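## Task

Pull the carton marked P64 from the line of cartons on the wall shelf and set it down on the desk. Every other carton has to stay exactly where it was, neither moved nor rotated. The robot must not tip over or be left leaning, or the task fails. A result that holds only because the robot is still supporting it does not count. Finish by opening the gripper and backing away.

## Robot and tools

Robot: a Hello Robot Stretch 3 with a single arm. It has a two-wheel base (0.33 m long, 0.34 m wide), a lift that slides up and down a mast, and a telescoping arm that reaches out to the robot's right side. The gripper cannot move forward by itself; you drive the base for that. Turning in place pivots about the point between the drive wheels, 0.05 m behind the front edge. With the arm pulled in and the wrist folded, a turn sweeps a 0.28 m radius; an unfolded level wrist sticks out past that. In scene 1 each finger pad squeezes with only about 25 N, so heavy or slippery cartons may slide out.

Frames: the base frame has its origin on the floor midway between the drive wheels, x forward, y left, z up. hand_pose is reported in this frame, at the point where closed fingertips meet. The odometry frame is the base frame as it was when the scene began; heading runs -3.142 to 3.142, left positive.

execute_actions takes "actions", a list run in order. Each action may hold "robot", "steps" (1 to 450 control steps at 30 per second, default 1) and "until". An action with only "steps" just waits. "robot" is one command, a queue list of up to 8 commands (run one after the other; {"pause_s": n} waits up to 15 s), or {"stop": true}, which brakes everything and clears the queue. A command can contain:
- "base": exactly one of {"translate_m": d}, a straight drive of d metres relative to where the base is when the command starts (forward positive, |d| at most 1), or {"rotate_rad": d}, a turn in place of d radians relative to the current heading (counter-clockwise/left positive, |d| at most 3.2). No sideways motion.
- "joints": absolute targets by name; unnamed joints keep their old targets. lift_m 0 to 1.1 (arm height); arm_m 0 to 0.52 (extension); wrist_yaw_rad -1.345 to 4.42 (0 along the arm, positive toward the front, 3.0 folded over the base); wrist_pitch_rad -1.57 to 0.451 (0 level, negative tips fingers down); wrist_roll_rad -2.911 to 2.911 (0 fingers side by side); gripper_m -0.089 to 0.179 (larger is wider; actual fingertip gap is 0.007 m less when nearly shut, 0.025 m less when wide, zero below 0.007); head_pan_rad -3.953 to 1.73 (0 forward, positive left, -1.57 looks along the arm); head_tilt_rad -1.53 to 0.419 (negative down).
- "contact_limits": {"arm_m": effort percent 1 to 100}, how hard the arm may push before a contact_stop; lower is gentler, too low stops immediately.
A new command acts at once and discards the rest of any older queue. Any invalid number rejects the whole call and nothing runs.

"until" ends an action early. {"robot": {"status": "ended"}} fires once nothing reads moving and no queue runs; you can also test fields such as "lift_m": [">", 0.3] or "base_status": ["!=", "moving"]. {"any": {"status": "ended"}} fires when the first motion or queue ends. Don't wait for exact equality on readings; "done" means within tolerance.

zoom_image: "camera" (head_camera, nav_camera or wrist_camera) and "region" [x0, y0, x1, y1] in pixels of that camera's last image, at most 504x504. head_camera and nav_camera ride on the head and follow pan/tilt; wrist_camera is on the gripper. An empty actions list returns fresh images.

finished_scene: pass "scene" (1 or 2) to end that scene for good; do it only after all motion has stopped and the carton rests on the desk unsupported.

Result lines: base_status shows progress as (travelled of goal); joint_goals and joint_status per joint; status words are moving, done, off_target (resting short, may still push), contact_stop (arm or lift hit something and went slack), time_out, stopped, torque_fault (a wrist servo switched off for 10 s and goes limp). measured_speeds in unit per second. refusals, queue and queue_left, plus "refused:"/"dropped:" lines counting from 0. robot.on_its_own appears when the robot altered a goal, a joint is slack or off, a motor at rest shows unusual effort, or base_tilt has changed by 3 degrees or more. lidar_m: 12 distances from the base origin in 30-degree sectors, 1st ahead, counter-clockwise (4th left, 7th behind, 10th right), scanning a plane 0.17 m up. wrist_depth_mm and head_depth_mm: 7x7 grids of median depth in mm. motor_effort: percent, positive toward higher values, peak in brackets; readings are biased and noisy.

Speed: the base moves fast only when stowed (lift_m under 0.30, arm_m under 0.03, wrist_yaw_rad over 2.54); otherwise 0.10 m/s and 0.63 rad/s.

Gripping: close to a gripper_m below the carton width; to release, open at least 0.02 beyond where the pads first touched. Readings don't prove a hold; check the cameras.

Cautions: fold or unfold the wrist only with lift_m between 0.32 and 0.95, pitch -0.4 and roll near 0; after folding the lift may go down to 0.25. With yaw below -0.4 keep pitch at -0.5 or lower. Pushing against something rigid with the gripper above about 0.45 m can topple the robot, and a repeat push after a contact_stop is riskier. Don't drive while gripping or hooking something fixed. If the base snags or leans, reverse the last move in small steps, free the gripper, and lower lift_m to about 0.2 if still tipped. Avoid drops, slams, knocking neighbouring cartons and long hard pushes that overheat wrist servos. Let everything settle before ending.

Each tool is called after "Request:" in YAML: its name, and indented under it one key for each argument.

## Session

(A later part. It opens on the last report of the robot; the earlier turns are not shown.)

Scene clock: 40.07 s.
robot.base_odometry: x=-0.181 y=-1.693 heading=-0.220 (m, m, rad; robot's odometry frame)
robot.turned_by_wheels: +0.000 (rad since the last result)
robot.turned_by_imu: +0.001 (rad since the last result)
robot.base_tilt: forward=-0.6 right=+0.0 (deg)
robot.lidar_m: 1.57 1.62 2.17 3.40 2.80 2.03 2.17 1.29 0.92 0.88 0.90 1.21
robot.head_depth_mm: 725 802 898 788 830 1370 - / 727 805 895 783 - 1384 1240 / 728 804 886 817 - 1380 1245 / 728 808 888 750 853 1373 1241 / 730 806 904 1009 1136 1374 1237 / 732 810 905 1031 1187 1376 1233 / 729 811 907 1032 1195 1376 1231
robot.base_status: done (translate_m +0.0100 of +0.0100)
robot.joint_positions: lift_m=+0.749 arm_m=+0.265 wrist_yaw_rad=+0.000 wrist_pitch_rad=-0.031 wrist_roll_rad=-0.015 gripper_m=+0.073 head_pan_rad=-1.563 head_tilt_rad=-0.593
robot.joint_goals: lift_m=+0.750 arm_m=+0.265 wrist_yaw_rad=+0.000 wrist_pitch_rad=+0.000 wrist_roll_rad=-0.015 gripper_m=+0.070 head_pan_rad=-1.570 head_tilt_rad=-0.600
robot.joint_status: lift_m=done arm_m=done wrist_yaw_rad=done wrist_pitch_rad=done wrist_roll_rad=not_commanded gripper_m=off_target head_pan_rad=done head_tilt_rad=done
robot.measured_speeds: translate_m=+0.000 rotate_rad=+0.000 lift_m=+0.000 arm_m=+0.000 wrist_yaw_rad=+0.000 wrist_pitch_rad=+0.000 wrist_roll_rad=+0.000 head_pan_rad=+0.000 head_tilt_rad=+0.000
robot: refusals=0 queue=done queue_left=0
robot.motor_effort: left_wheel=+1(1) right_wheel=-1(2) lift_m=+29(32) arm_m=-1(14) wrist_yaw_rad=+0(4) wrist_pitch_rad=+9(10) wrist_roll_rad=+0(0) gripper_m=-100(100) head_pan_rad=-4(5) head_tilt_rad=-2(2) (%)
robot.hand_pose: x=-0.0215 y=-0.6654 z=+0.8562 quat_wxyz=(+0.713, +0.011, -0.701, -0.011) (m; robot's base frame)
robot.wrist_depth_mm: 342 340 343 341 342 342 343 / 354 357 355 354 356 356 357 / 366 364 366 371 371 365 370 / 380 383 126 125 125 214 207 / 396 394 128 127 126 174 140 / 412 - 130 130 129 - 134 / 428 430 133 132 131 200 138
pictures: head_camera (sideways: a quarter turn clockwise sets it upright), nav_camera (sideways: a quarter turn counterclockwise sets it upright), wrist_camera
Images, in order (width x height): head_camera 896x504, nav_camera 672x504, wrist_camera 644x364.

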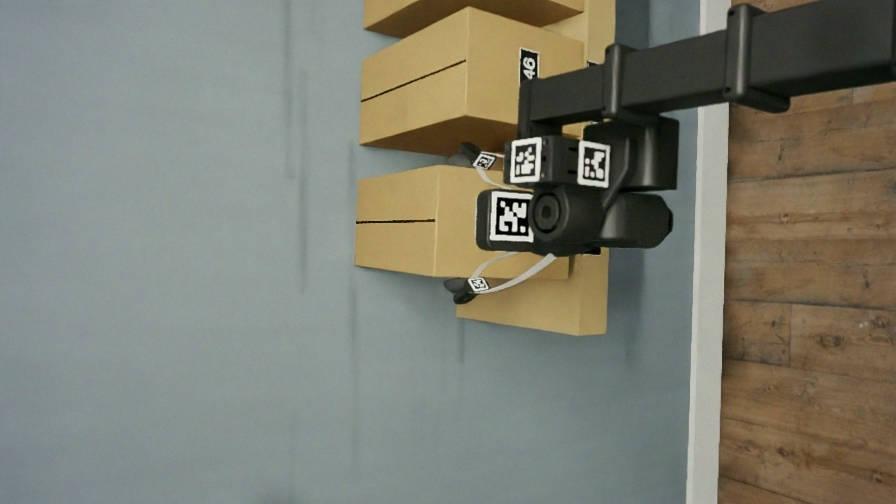

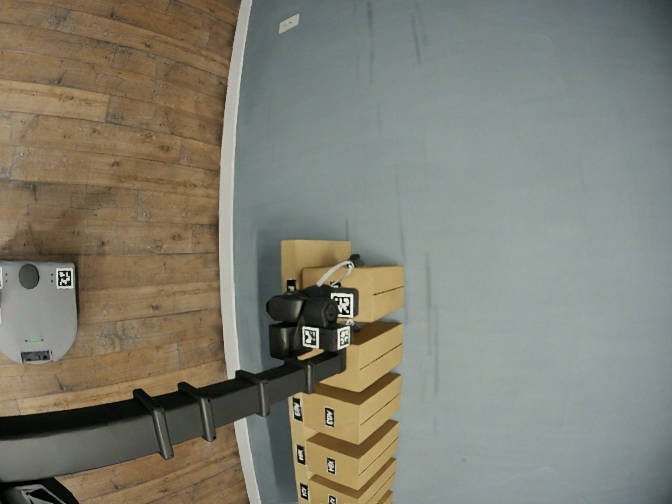

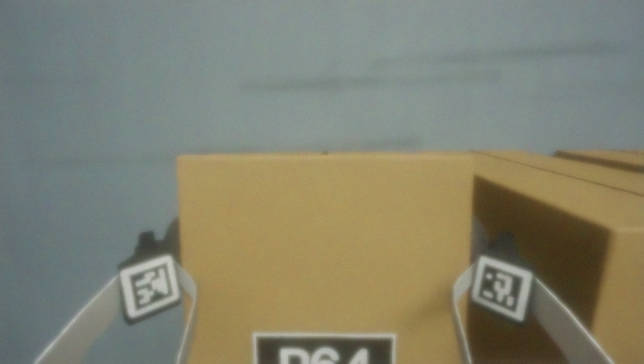

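Request:
execute_actions:
  actions:
    - {"robot":[{"joints":{"lift_m":0.722}},{"joints":{"arm_m":0.215}},{"joints":{"gripper_m":0.145}},{"joints":{"lift_m":1.08}},{"joints":{"wrist_pitch_rad":-1.5,"arm_m":0.48,"head_tilt_rad":-0.4}}],"steps":450,"until":{"robot":{"status":"ended"}}}

Scene clock: 50.50 s.
robot.base_odometry: x=-0.181 y=-1.693 heading=-0.220 (m, m, rad; robot's odometry frame)
robot.turned_by_wheels: +0.000 (rad since the last result)
robot.turned_by_imu: +0.003 (rad since the last result)
robot.base_tilt: forward=-0.6 right=+0.1 (deg)
robot.lidar_m: 1.58 1.62 2.18 3.39 2.80 2.02 2.17 1.29 0.92 0.88 0.90 1.21
robot.head_depth_mm: 730 764 849 916 786 793 1253 / 730 769 857 913 764 786 1250 / 730 769 858 935 813 785 1253 / 730 785 847 922 739 704 1255 / 731 786 847 922 997 860 1252 / 729 787 851 924 1012 1120 1254 / 728 785 849 926 1009 1121 1259
robot.base_status: done (translate_m +0.0100 of +0.0100)
robot.joint_positions: lift_m=+1.079 arm_m=+0.480 wrist_yaw_rad=+0.000 wrist_pitch_rad=-1.493 wrist_roll_rad=-0.015 gripper_m=+0.145 head_pan_rad=-1.563 head_tilt_rad=-0.409
robot.joint_goals: lift_m=+1.080 arm_m=+0.480 wrist_yaw_rad=+0.000 wrist_pitch_rad=-1.500 wrist_roll_rad=-0.015 gripper_m=+0.145 head_pan_rad=-1.570 head_tilt_rad=-0.400
robot.joint_status: lift_m=done arm_m=done wrist_yaw_rad=done wrist_pitch_rad=done wrist_roll_rad=not_commanded gripper_m=off_target head_pan_rad=done head_tilt_rad=done
robot.measured_speeds: translate_m=+0.000 rotate_rad=+0.000 lift_m=+0.000 arm_m=+0.000 wrist_yaw_rad=+0.000 wrist_pitch_rad=+0.000 wrist_roll_rad=+0.000 head_pan_rad=+0.000 head_tilt_rad=+0.000
robot: refusals=0 queue=done queue_left=0
robot.motor_effort: left_wheel=+1(1) right_wheel=-1(1) lift_m=+29(30) arm_m=+2(2) wrist_yaw_rad=+0(1) wrist_pitch_rad=-2(12) wrist_roll_rad=+0(1) gripper_m=+0(100) head_pan_rad=-5(3) head_tilt_rad=+3(16) (%)
robot.hand_pose: x=-0.0216 y=-0.6206 z=+0.9608 quat_wxyz=(+0.523, +0.484, -0.515, -0.477) (m; robot's base frame)
robot.wrist_depth_mm: 554 563 404 234 268 232 233 / 955 948 417 239 299 236 237 / - - 427 243 305 241 241 / - - - 248 425 246 283 / - - - 252 - - - / - - - - - - - / - - - - - - -
pictures: head_camera (sideways: a quarter turn clockwise sets it upright), nav_camera (sideways: a quarter turn counterclockwise sets it upright), wrist_camera
Images, in order (width x height): head_camera 896x504, nav_camera 672x504, wrist_camera 644x364.

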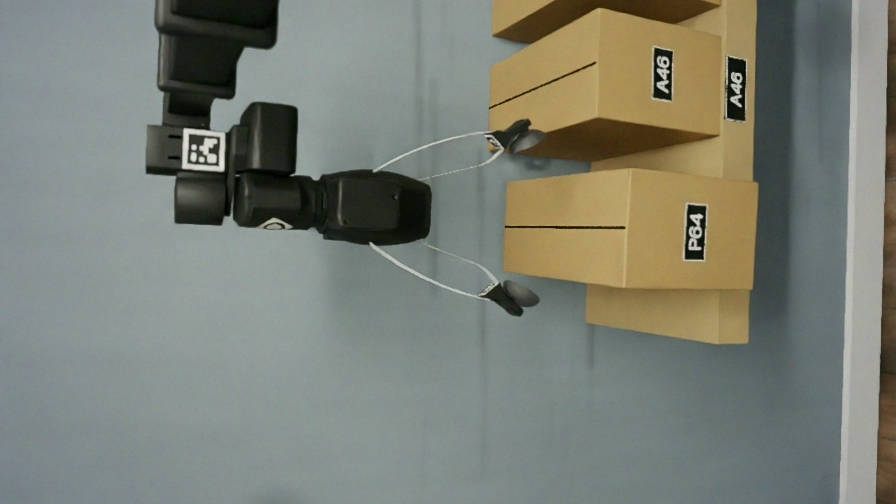

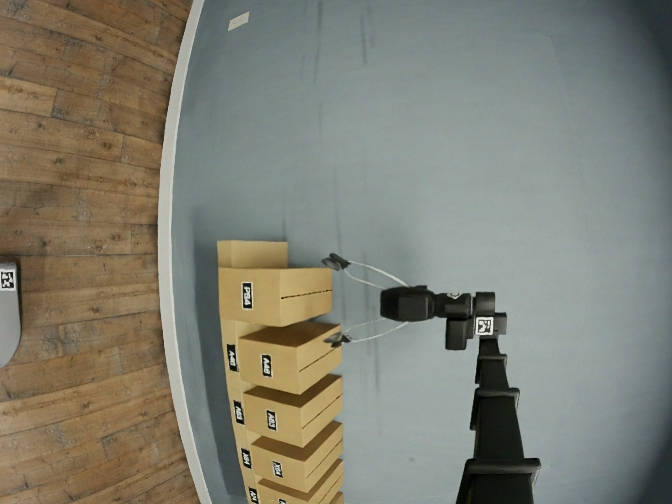

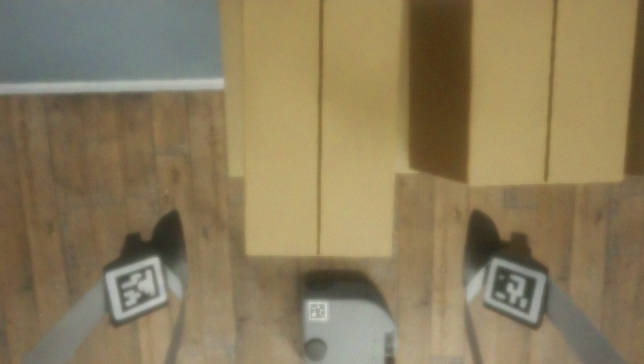

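Request:
execute_actions:
  actions:
    - {"robot":[{"joints":{"arm_m":0.52,"wrist_pitch_rad":-1.38},"base":{"translate_m":0.005}},{"joints":{"lift_m":0.97}}],"steps":450,"until":{"robot":{"status":"ended"}}}

Scene clock: 53.67 s.
robot.base_odometry: x=-0.177 y=-1.694 heading=-0.220 (m, m, rad; robot's odometry frame)
robot.turned_by_wheels: +0.000 (rad since the last result)
robot.turned_by_imu: +0.001 (rad since the last result)
robot.base_tilt: forward=-0.6 right=+0.1 (deg)
robot.lidar_m: 1.57 1.62 2.17 3.39 2.80 2.03 2.17 1.29 0.92 0.88 0.90 1.21
robot.head_depth_mm: 728 783 836 - 751 790 1252 / 730 786 827 916 784 785 1254 / 730 785 - 926 776 723 1250 / 727 787 848 912 740 706 1253 / 730 785 848 926 998 889 1255 / 728 783 849 923 1009 1120 1260 / 730 784 848 924 1016 1122 1255
robot.base_status: done (translate_m +0.0050 of +0.0050)
robot.joint_positions: lift_m=+0.971 arm_m=+0.520 wrist_yaw_rad=+0.000 wrist_pitch_rad=-1.386 wrist_roll_rad=-0.015 gripper_m=+0.145 head_pan_rad=-1.563 head_tilt_rad=-0.409
robot.joint_goals: lift_m=+0.970 arm_m=+0.520 wrist_yaw_rad=+0.000 wrist_pitch_rad=-1.380 wrist_roll_rad=-0.015 gripper_m=+0.145 head_pan_rad=-1.570 head_tilt_rad=-0.400
robot.joint_status: lift_m=done arm_m=done wrist_yaw_rad=done wrist_pitch_rad=done wrist_roll_rad=not_commanded gripper_m=off_target head_pan_rad=done head_tilt_rad=done
robot.measured_speeds: translate_m=+0.000 rotate_rad=+0.000 lift_m=+0.000 arm_m=+0.000 wrist_yaw_rad=+0.000 wrist_pitch_rad=+0.000 wrist_roll_rad=+0.000 head_pan_rad=+0.000 head_tilt_rad=+0.000
robot: refusals=0 queue=done queue_left=0
robot.motor_effort: left_wheel=+0(4) right_wheel=-1(4) lift_m=+12(29) arm_m=+2(1) wrist_yaw_rad=+1(1) wrist_pitch_rad=+2(3) wrist_roll_rad=+0(0) gripper_m=+0(0) head_pan_rad=-6(5) head_tilt_rad=+3(3) (%)
robot.hand_pose: x=-0.0216 y=-0.6882 z=+0.8530 quat_wxyz=(+0.548, +0.455, -0.540, -0.449) (m; robot's base frame)
robot.wrist_depth_mm: 334 333 142 141 141 195 140 / 493 503 142 141 141 197 141 / 915 912 142 142 141 199 140 / - - 142 142 142 200 141 / - - 143 142 142 176 141 / - - 143 142 142 - 141 / - - 143 143 142 - 142
pictures: head_camera (sideways: a quarter turn clockwise sets it upright), nav_camera (sideways: a quarter turn counterclockwise sets it upright), wrist_camera
Images, in order (width x height): head_camera 896x504, nav_camera 672x504, wrist_camera 644x364.

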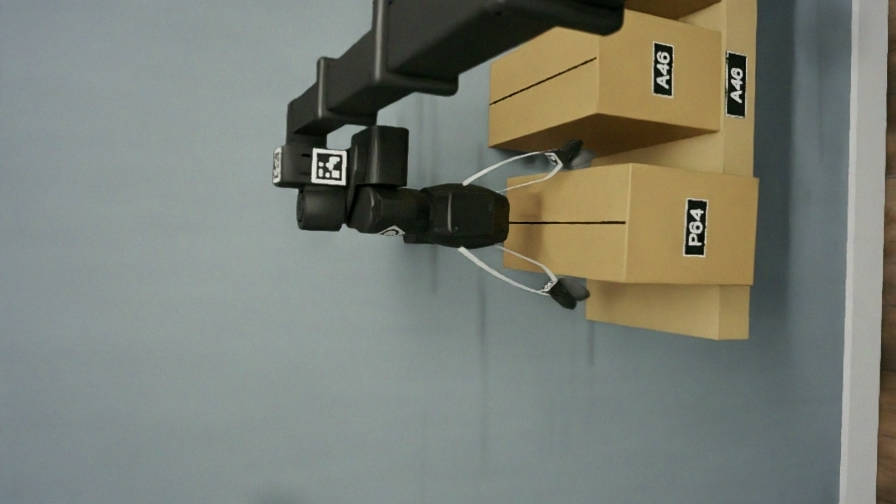

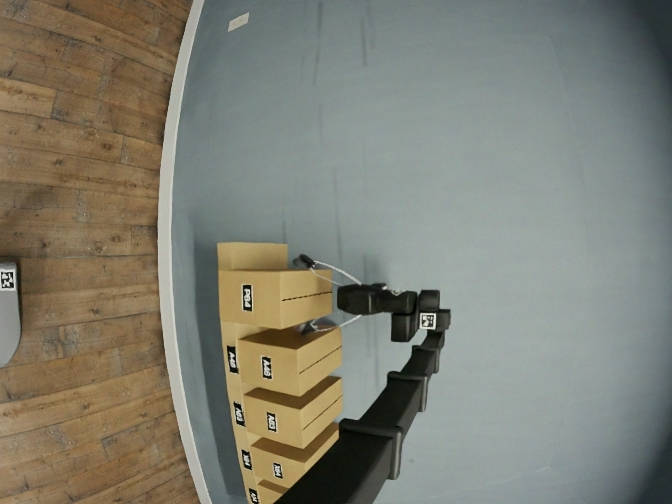

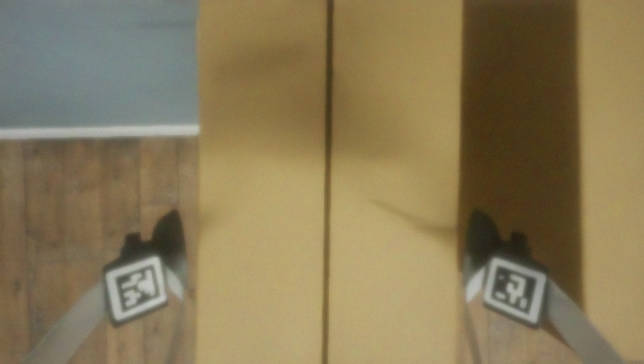

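Request:
execute_actions:
  actions:
    - {"robot":[{"joints":{"lift_m":0.952}},{"joints":{"gripper_m":0.08}},{"joints":{"lift_m":0.99}},{"pause_s":0.5}],"steps":450,"until":{"robot":{"status":"ended"}}}

Scene clock: 56.90 s.
robot.base_odometry: x=-0.177 y=-1.694 heading=-0.220 (m, m, rad; robot's odometry frame)
robot.turned_by_wheels: +0.000 (rad since the last result)
robot.turned_by_imu: +0.001 (rad since the last result)
robot.base_tilt: forward=-0.5 right=+0.0 (deg)
robot.lidar_m: 1.57 1.62 2.17 3.39 2.81 2.03 2.17 1.29 0.92 0.88 0.91 1.21
robot.head_depth_mm: 726 785 830 - 743 790 1252 / 727 783 823 910 782 786 1258 / 729 781 - 911 683 783 1257 / 729 784 849 900 677 704 1253 / 729 785 846 921 997 888 1254 / 730 784 850 923 1012 1120 1248 / 729 787 848 925 1013 1120 1259
robot.base_status: done (translate_m +0.0050 of +0.0050)
robot.joint_positions: lift_m=+0.989 arm_m=+0.520 wrist_yaw_rad=+0.000 wrist_pitch_rad=-1.385 wrist_roll_rad=-0.015 gripper_m=+0.082 head_pan_rad=-1.563 head_tilt_rad=-0.409
robot.joint_goals: lift_m=+0.990 arm_m=+0.520 wrist_yaw_rad=+0.000 wrist_pitch_rad=-1.380 wrist_roll_rad=-0.015 gripper_m=+0.080 head_pan_rad=-1.570 head_tilt_rad=-0.400
robot.joint_status: lift_m=done arm_m=done wrist_yaw_rad=done wrist_pitch_rad=done wrist_roll_rad=not_commanded gripper_m=off_target head_pan_rad=done head_tilt_rad=done
robot.measured_speeds: translate_m=+0.000 rotate_rad=+0.000 lift_m=+0.000 arm_m=+0.000 wrist_yaw_rad=+0.000 wrist_pitch_rad=+0.000 wrist_roll_rad=+0.000 head_pan_rad=+0.000 head_tilt_rad=+0.000
robot: refusals=0 queue=done queue_left=0
robot.motor_effort: left_wheel=+1(1) right_wheel=-1(2) lift_m=+29(30) arm_m=+2(1) wrist_yaw_rad=+1(1) wrist_pitch_rad=+2(2) wrist_roll_rad=+0(1) gripper_m=-100(100) head_pan_rad=-3(5) head_tilt_rad=+3(3) (%)
robot.hand_pose: x=-0.0216 y=-0.6883 z=+0.8718 quat_wxyz=(+0.548, +0.455, -0.540, -0.449) (m; robot's base frame)
robot.wrist_depth_mm: 334 338 126 125 125 183 158 / 495 508 126 125 125 184 159 / 943 954 126 125 125 185 159 / - - 126 125 125 187 159 / - - 126 126 125 176 159 / - - 126 125 125 - 160 / - - 127 126 125 - 160
pictures: head_camera (sideways: a quarter turn clockwise sets it upright), nav_camera (sideways: a quarter turn counterclockwise sets it upright), wrist_camera
Images, in order (width x height): head_camera 896x504, nav_camera 672x504, wrist_camera 644x364.

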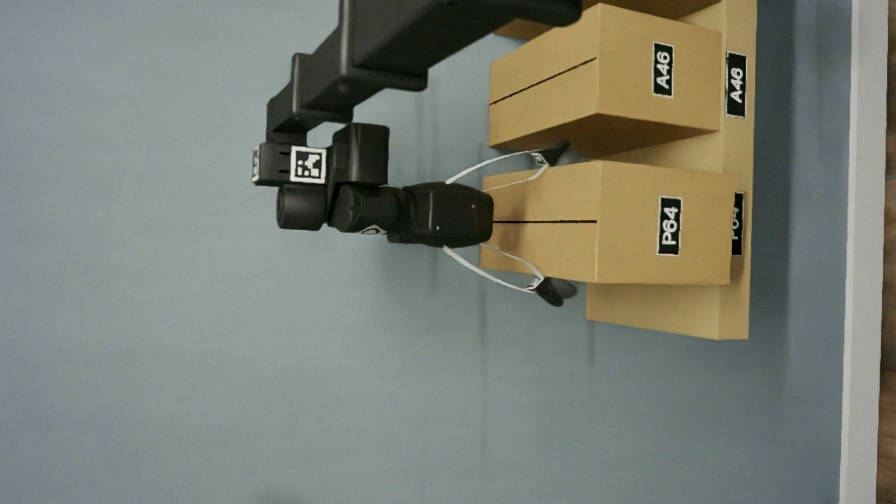

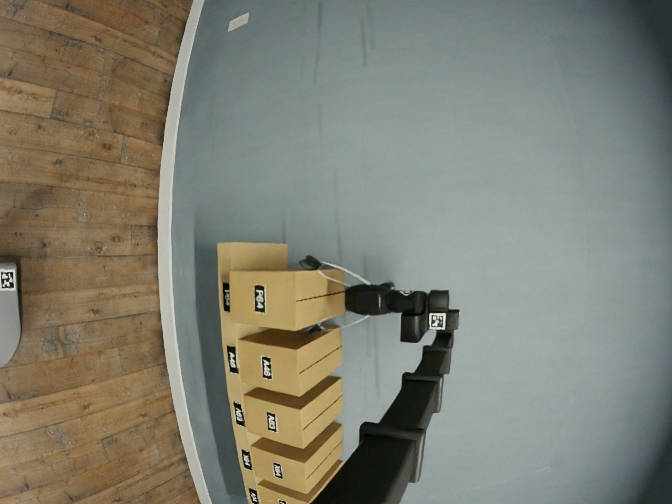

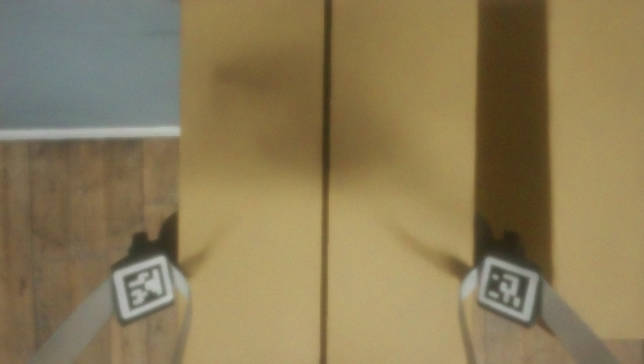

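Request:
execute_actions:
  actions:
    - {"robot":[{"joints":{"arm_m":0.1}},{"base":{"rotate_rad":1.73},"joints":{"lift_m":1.03,"head_tilt_rad":-0.6}},{"base":{"translate_m":1}},{"base":{"translate_m":1}},{"base":{"translate_m":0.7}},{"base":{"rotate_rad":1.43}}],"steps":450,"until":{"robot":{"status":"ended"}}}
    - {"steps":450,"until":{"robot":{"status":"ended"}}}
    - {"steps":450,"until":{"robot":{"status":"ended"}}}

Scene clock: 97.87 s.
robot.base_odometry: x=-0.012 y=+1.001 heading=+2.940 (m, m, rad; robot's odometry frame)
robot.turned_by_wheels: +3.160 (rad since the last result)
robot.turned_by_imu: +3.159 (rad since the last result)
robot.base_tilt: forward=-0.6 right=+0.1 (deg)
robot.lidar_m: 1.82 1.48 2.20 3.50 2.74 2.00 1.91 1.71 0.89 1.20 1.03 1.70
robot.head_depth_mm: 1009 - - - 769 675 1253 / 1009 1098 - - 778 656 333 / 1016 1111 - - - 368 332 / 1017 1127 1235 1054 491 381 331 / 1016 1131 1242 1010 787 634 345 / 1025 1139 1242 1000 783 680 1234 / 1027 1141 1233 994 781 675 1229
robot.base_status: done (rotate_rad +1.4299 of +1.4300)
robot.joint_positions: lift_m=+1.029 arm_m=+0.100 wrist_yaw_rad=+0.000 wrist_pitch_rad=-1.385 wrist_roll_rad=-0.015 gripper_m=+0.081 head_pan_rad=-1.563 head_tilt_rad=-0.593
robot.joint_goals: lift_m=+1.030 arm_m=+0.100 wrist_yaw_rad=+0.000 wrist_pitch_rad=-1.380 wrist_roll_rad=-0.015 gripper_m=+0.080 head_pan_rad=-1.570 head_tilt_rad=-0.600
robot.joint_status: lift_m=done arm_m=done wrist_yaw_rad=done wrist_pitch_rad=done wrist_roll_rad=not_commanded gripper_m=off_target head_pan_rad=done head_tilt_rad=done
robot.measured_speeds: translate_m=+0.000 rotate_rad=+0.000 lift_m=+0.000 arm_m=+0.000 wrist_yaw_rad=+0.000 wrist_pitch_rad=+0.000 wrist_roll_rad=+0.000 head_pan_rad=+0.000 head_tilt_rad=+0.000
robot: refusals=0 queue=done queue_left=0
robot.motor_effort: left_wheel=-3(6) right_wheel=+3(7) lift_m=+29(29) arm_m=-2(3) wrist_yaw_rad=+0(0) wrist_pitch_rad=+2(2) wrist_roll_rad=+0(0) gripper_m=-61(100) head_pan_rad=-4(3) head_tilt_rad=-3(15) (%)
robot.hand_pose: x=-0.0216 y=-0.2687 z=+0.9119 quat_wxyz=(+0.548, +0.455, -0.540, -0.448) (m; robot's base frame)
robot.wrist_depth_mm: 356 358 125 125 124 350 349 / 378 370 126 125 125 353 348 / - - 126 125 125 - - / - - 126 126 124 - - / - - 126 125 125 - - / - - 126 125 125 - - / - - 126 126 126 - -
pictures: head_camera (sideways: a quarter turn clockwise sets it upright), nav_camera (sideways: a quarter turn counterclockwise sets it upright), wrist_camera
Images, in order (width x height): head_camera 896x504, nav_camera 672x504, wrist_camera 644x364.

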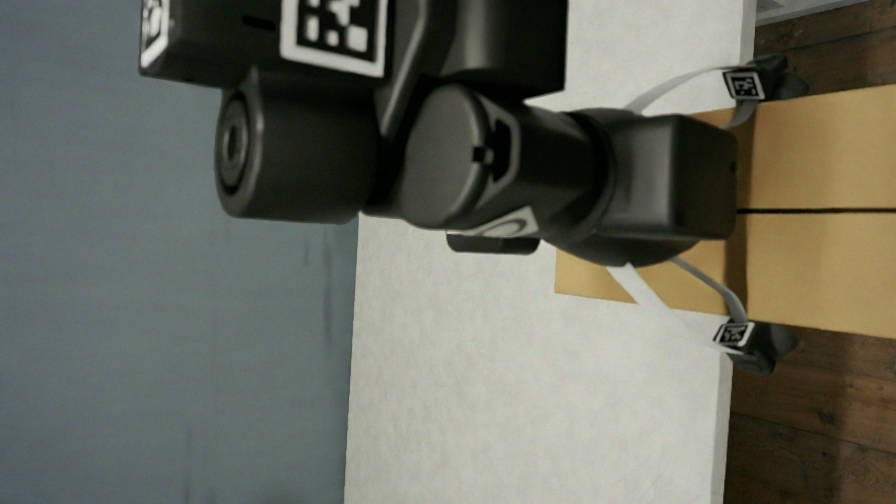

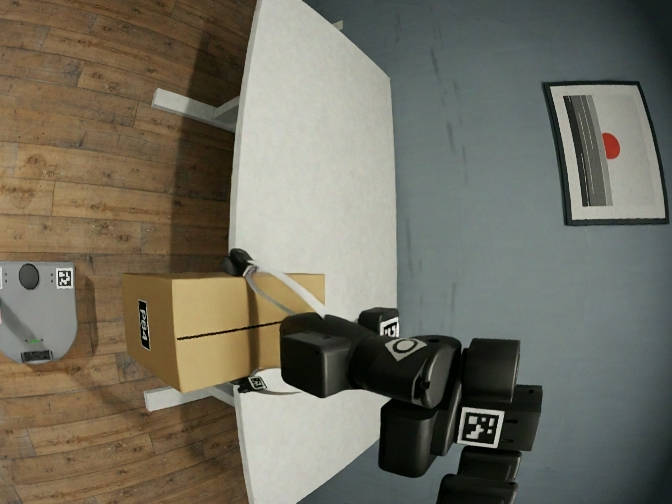

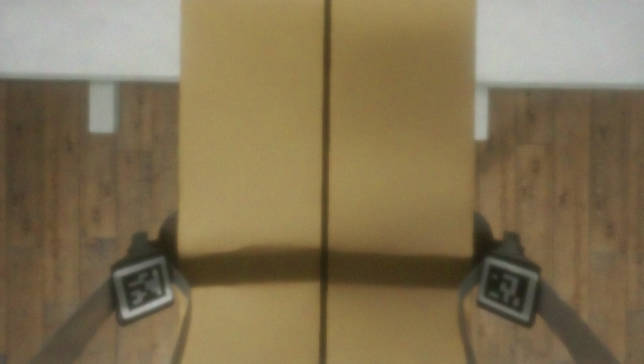

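Request:
execute_actions:
  actions:
    - {"robot":[{"joints":{"arm_m":0.48}},{"joints":{"lift_m":0.98}},{"joints":{"gripper_m":0.15}},{"joints":{"lift_m":1.09}},{"joints":{"arm_m":0.1}}],"steps":450,"until":{"robot":{"status":"ended"}}}

Request:
finished_scene:
  scene: 1

Scene clock: 109.70 s.
robot.base_odometry: x=-0.012 y=+1.001 heading=+2.940 (m, m, rad; robot's odometry frame)
robot.turned_by_wheels: +0.000 (rad since the last result)
robot.turned_by_imu: +0.003 (rad since the last result)
robot.base_tilt: forward=-0.6 right=+0.1 (deg)
robot.lidar_m: 1.82 1.49 2.19 3.52 2.75 2.00 1.90 1.71 0.89 1.20 1.04 1.70
robot.head_depth_mm: - - - 1028 806 703 1251 / - - - - 753 671 1251 / - - - - - 671 1249 / 1016 1124 1239 756 714 686 1245 / 1018 1138 1244 1007 790 700 1247 / 1022 1138 1244 999 786 699 1239 / 1029 1140 1233 995 781 675 1227
robot.base_status: done (rotate_rad +1.4299 of +1.4300)
robot.joint_positions: lift_m=+1.089 arm_m=+0.100 wrist_yaw_rad=+0.000 wrist_pitch_rad=-1.385 wrist_roll_rad=-0.015 gripper_m=+0.150 head_pan_rad=-1.563 head_tilt_rad=-0.593
robot.joint_goals: lift_m=+1.090 arm_m=+0.100 wrist_yaw_rad=+0.000 wrist_pitch_rad=-1.380 wrist_roll_rad=-0.015 gripper_m=+0.150 head_pan_rad=-1.570 head_tilt_rad=-0.600
robot.joint_status: lift_m=done arm_m=done wrist_yaw_rad=done wrist_pitch_rad=done wrist_roll_rad=not_commanded gripper_m=off_target head_pan_rad=done head_tilt_rad=done
robot.measured_speeds: translate_m=+0.000 rotate_rad=+0.000 lift_m=+0.000 arm_m=+0.000 wrist_yaw_rad=+0.000 wrist_pitch_rad=+0.000 wrist_roll_rad=+0.000 head_pan_rad=+0.000 head_tilt_rad=+0.000
robot: refusals=0 queue=done queue_left=0
robot.motor_effort: left_wheel=-3(3) right_wheel=+2(4) lift_m=+29(29) arm_m=-1(6) wrist_yaw_rad=+0(0) wrist_pitch_rad=+1(2) wrist_roll_rad=+1(0) gripper_m=+0(100) head_pan_rad=-4(5) head_tilt_rad=-2(3) (%)
robot.hand_pose: x=-0.0216 y=-0.2689 z=+0.9719 quat_wxyz=(+0.548, +0.455, -0.540, -0.448) (m; robot's base frame)
robot.wrist_depth_mm: 418 416 416 413 411 413 409 / 423 421 414 415 410 408 406 / - - - - - - - / - - - - - - - / - - - - - - - / - - - - - - - / - - - - - - -
pictures: head_camera (sideways: a quarter turn clockwise sets it upright), nav_camera (sideways: a quarter turn counterclockwise sets it upright), wrist_camera
Images, in order (width x height): head_camera 896x504, nav_camera 672x504, wrist_camera 644x364.

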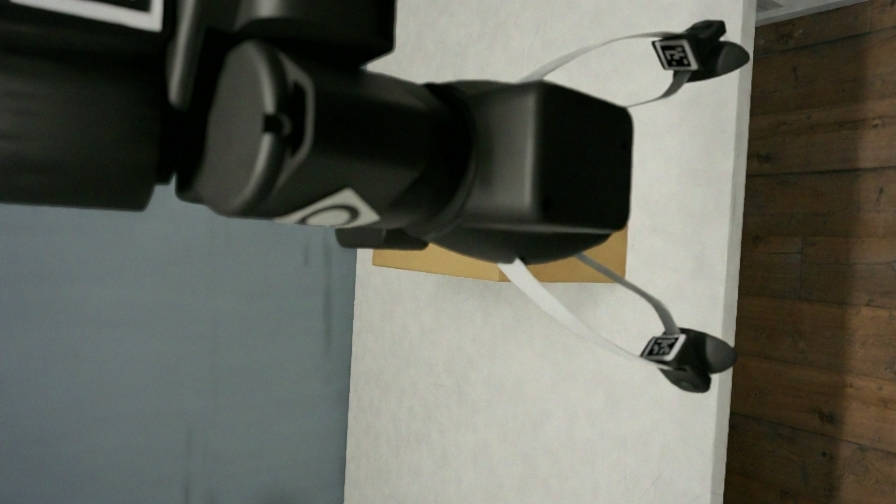

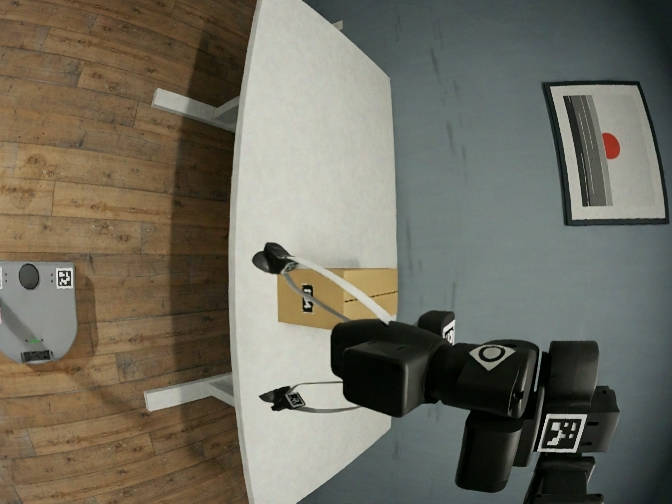

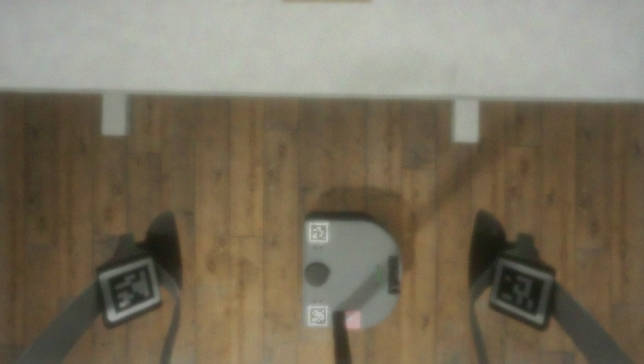

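The scene is finished: the task was done.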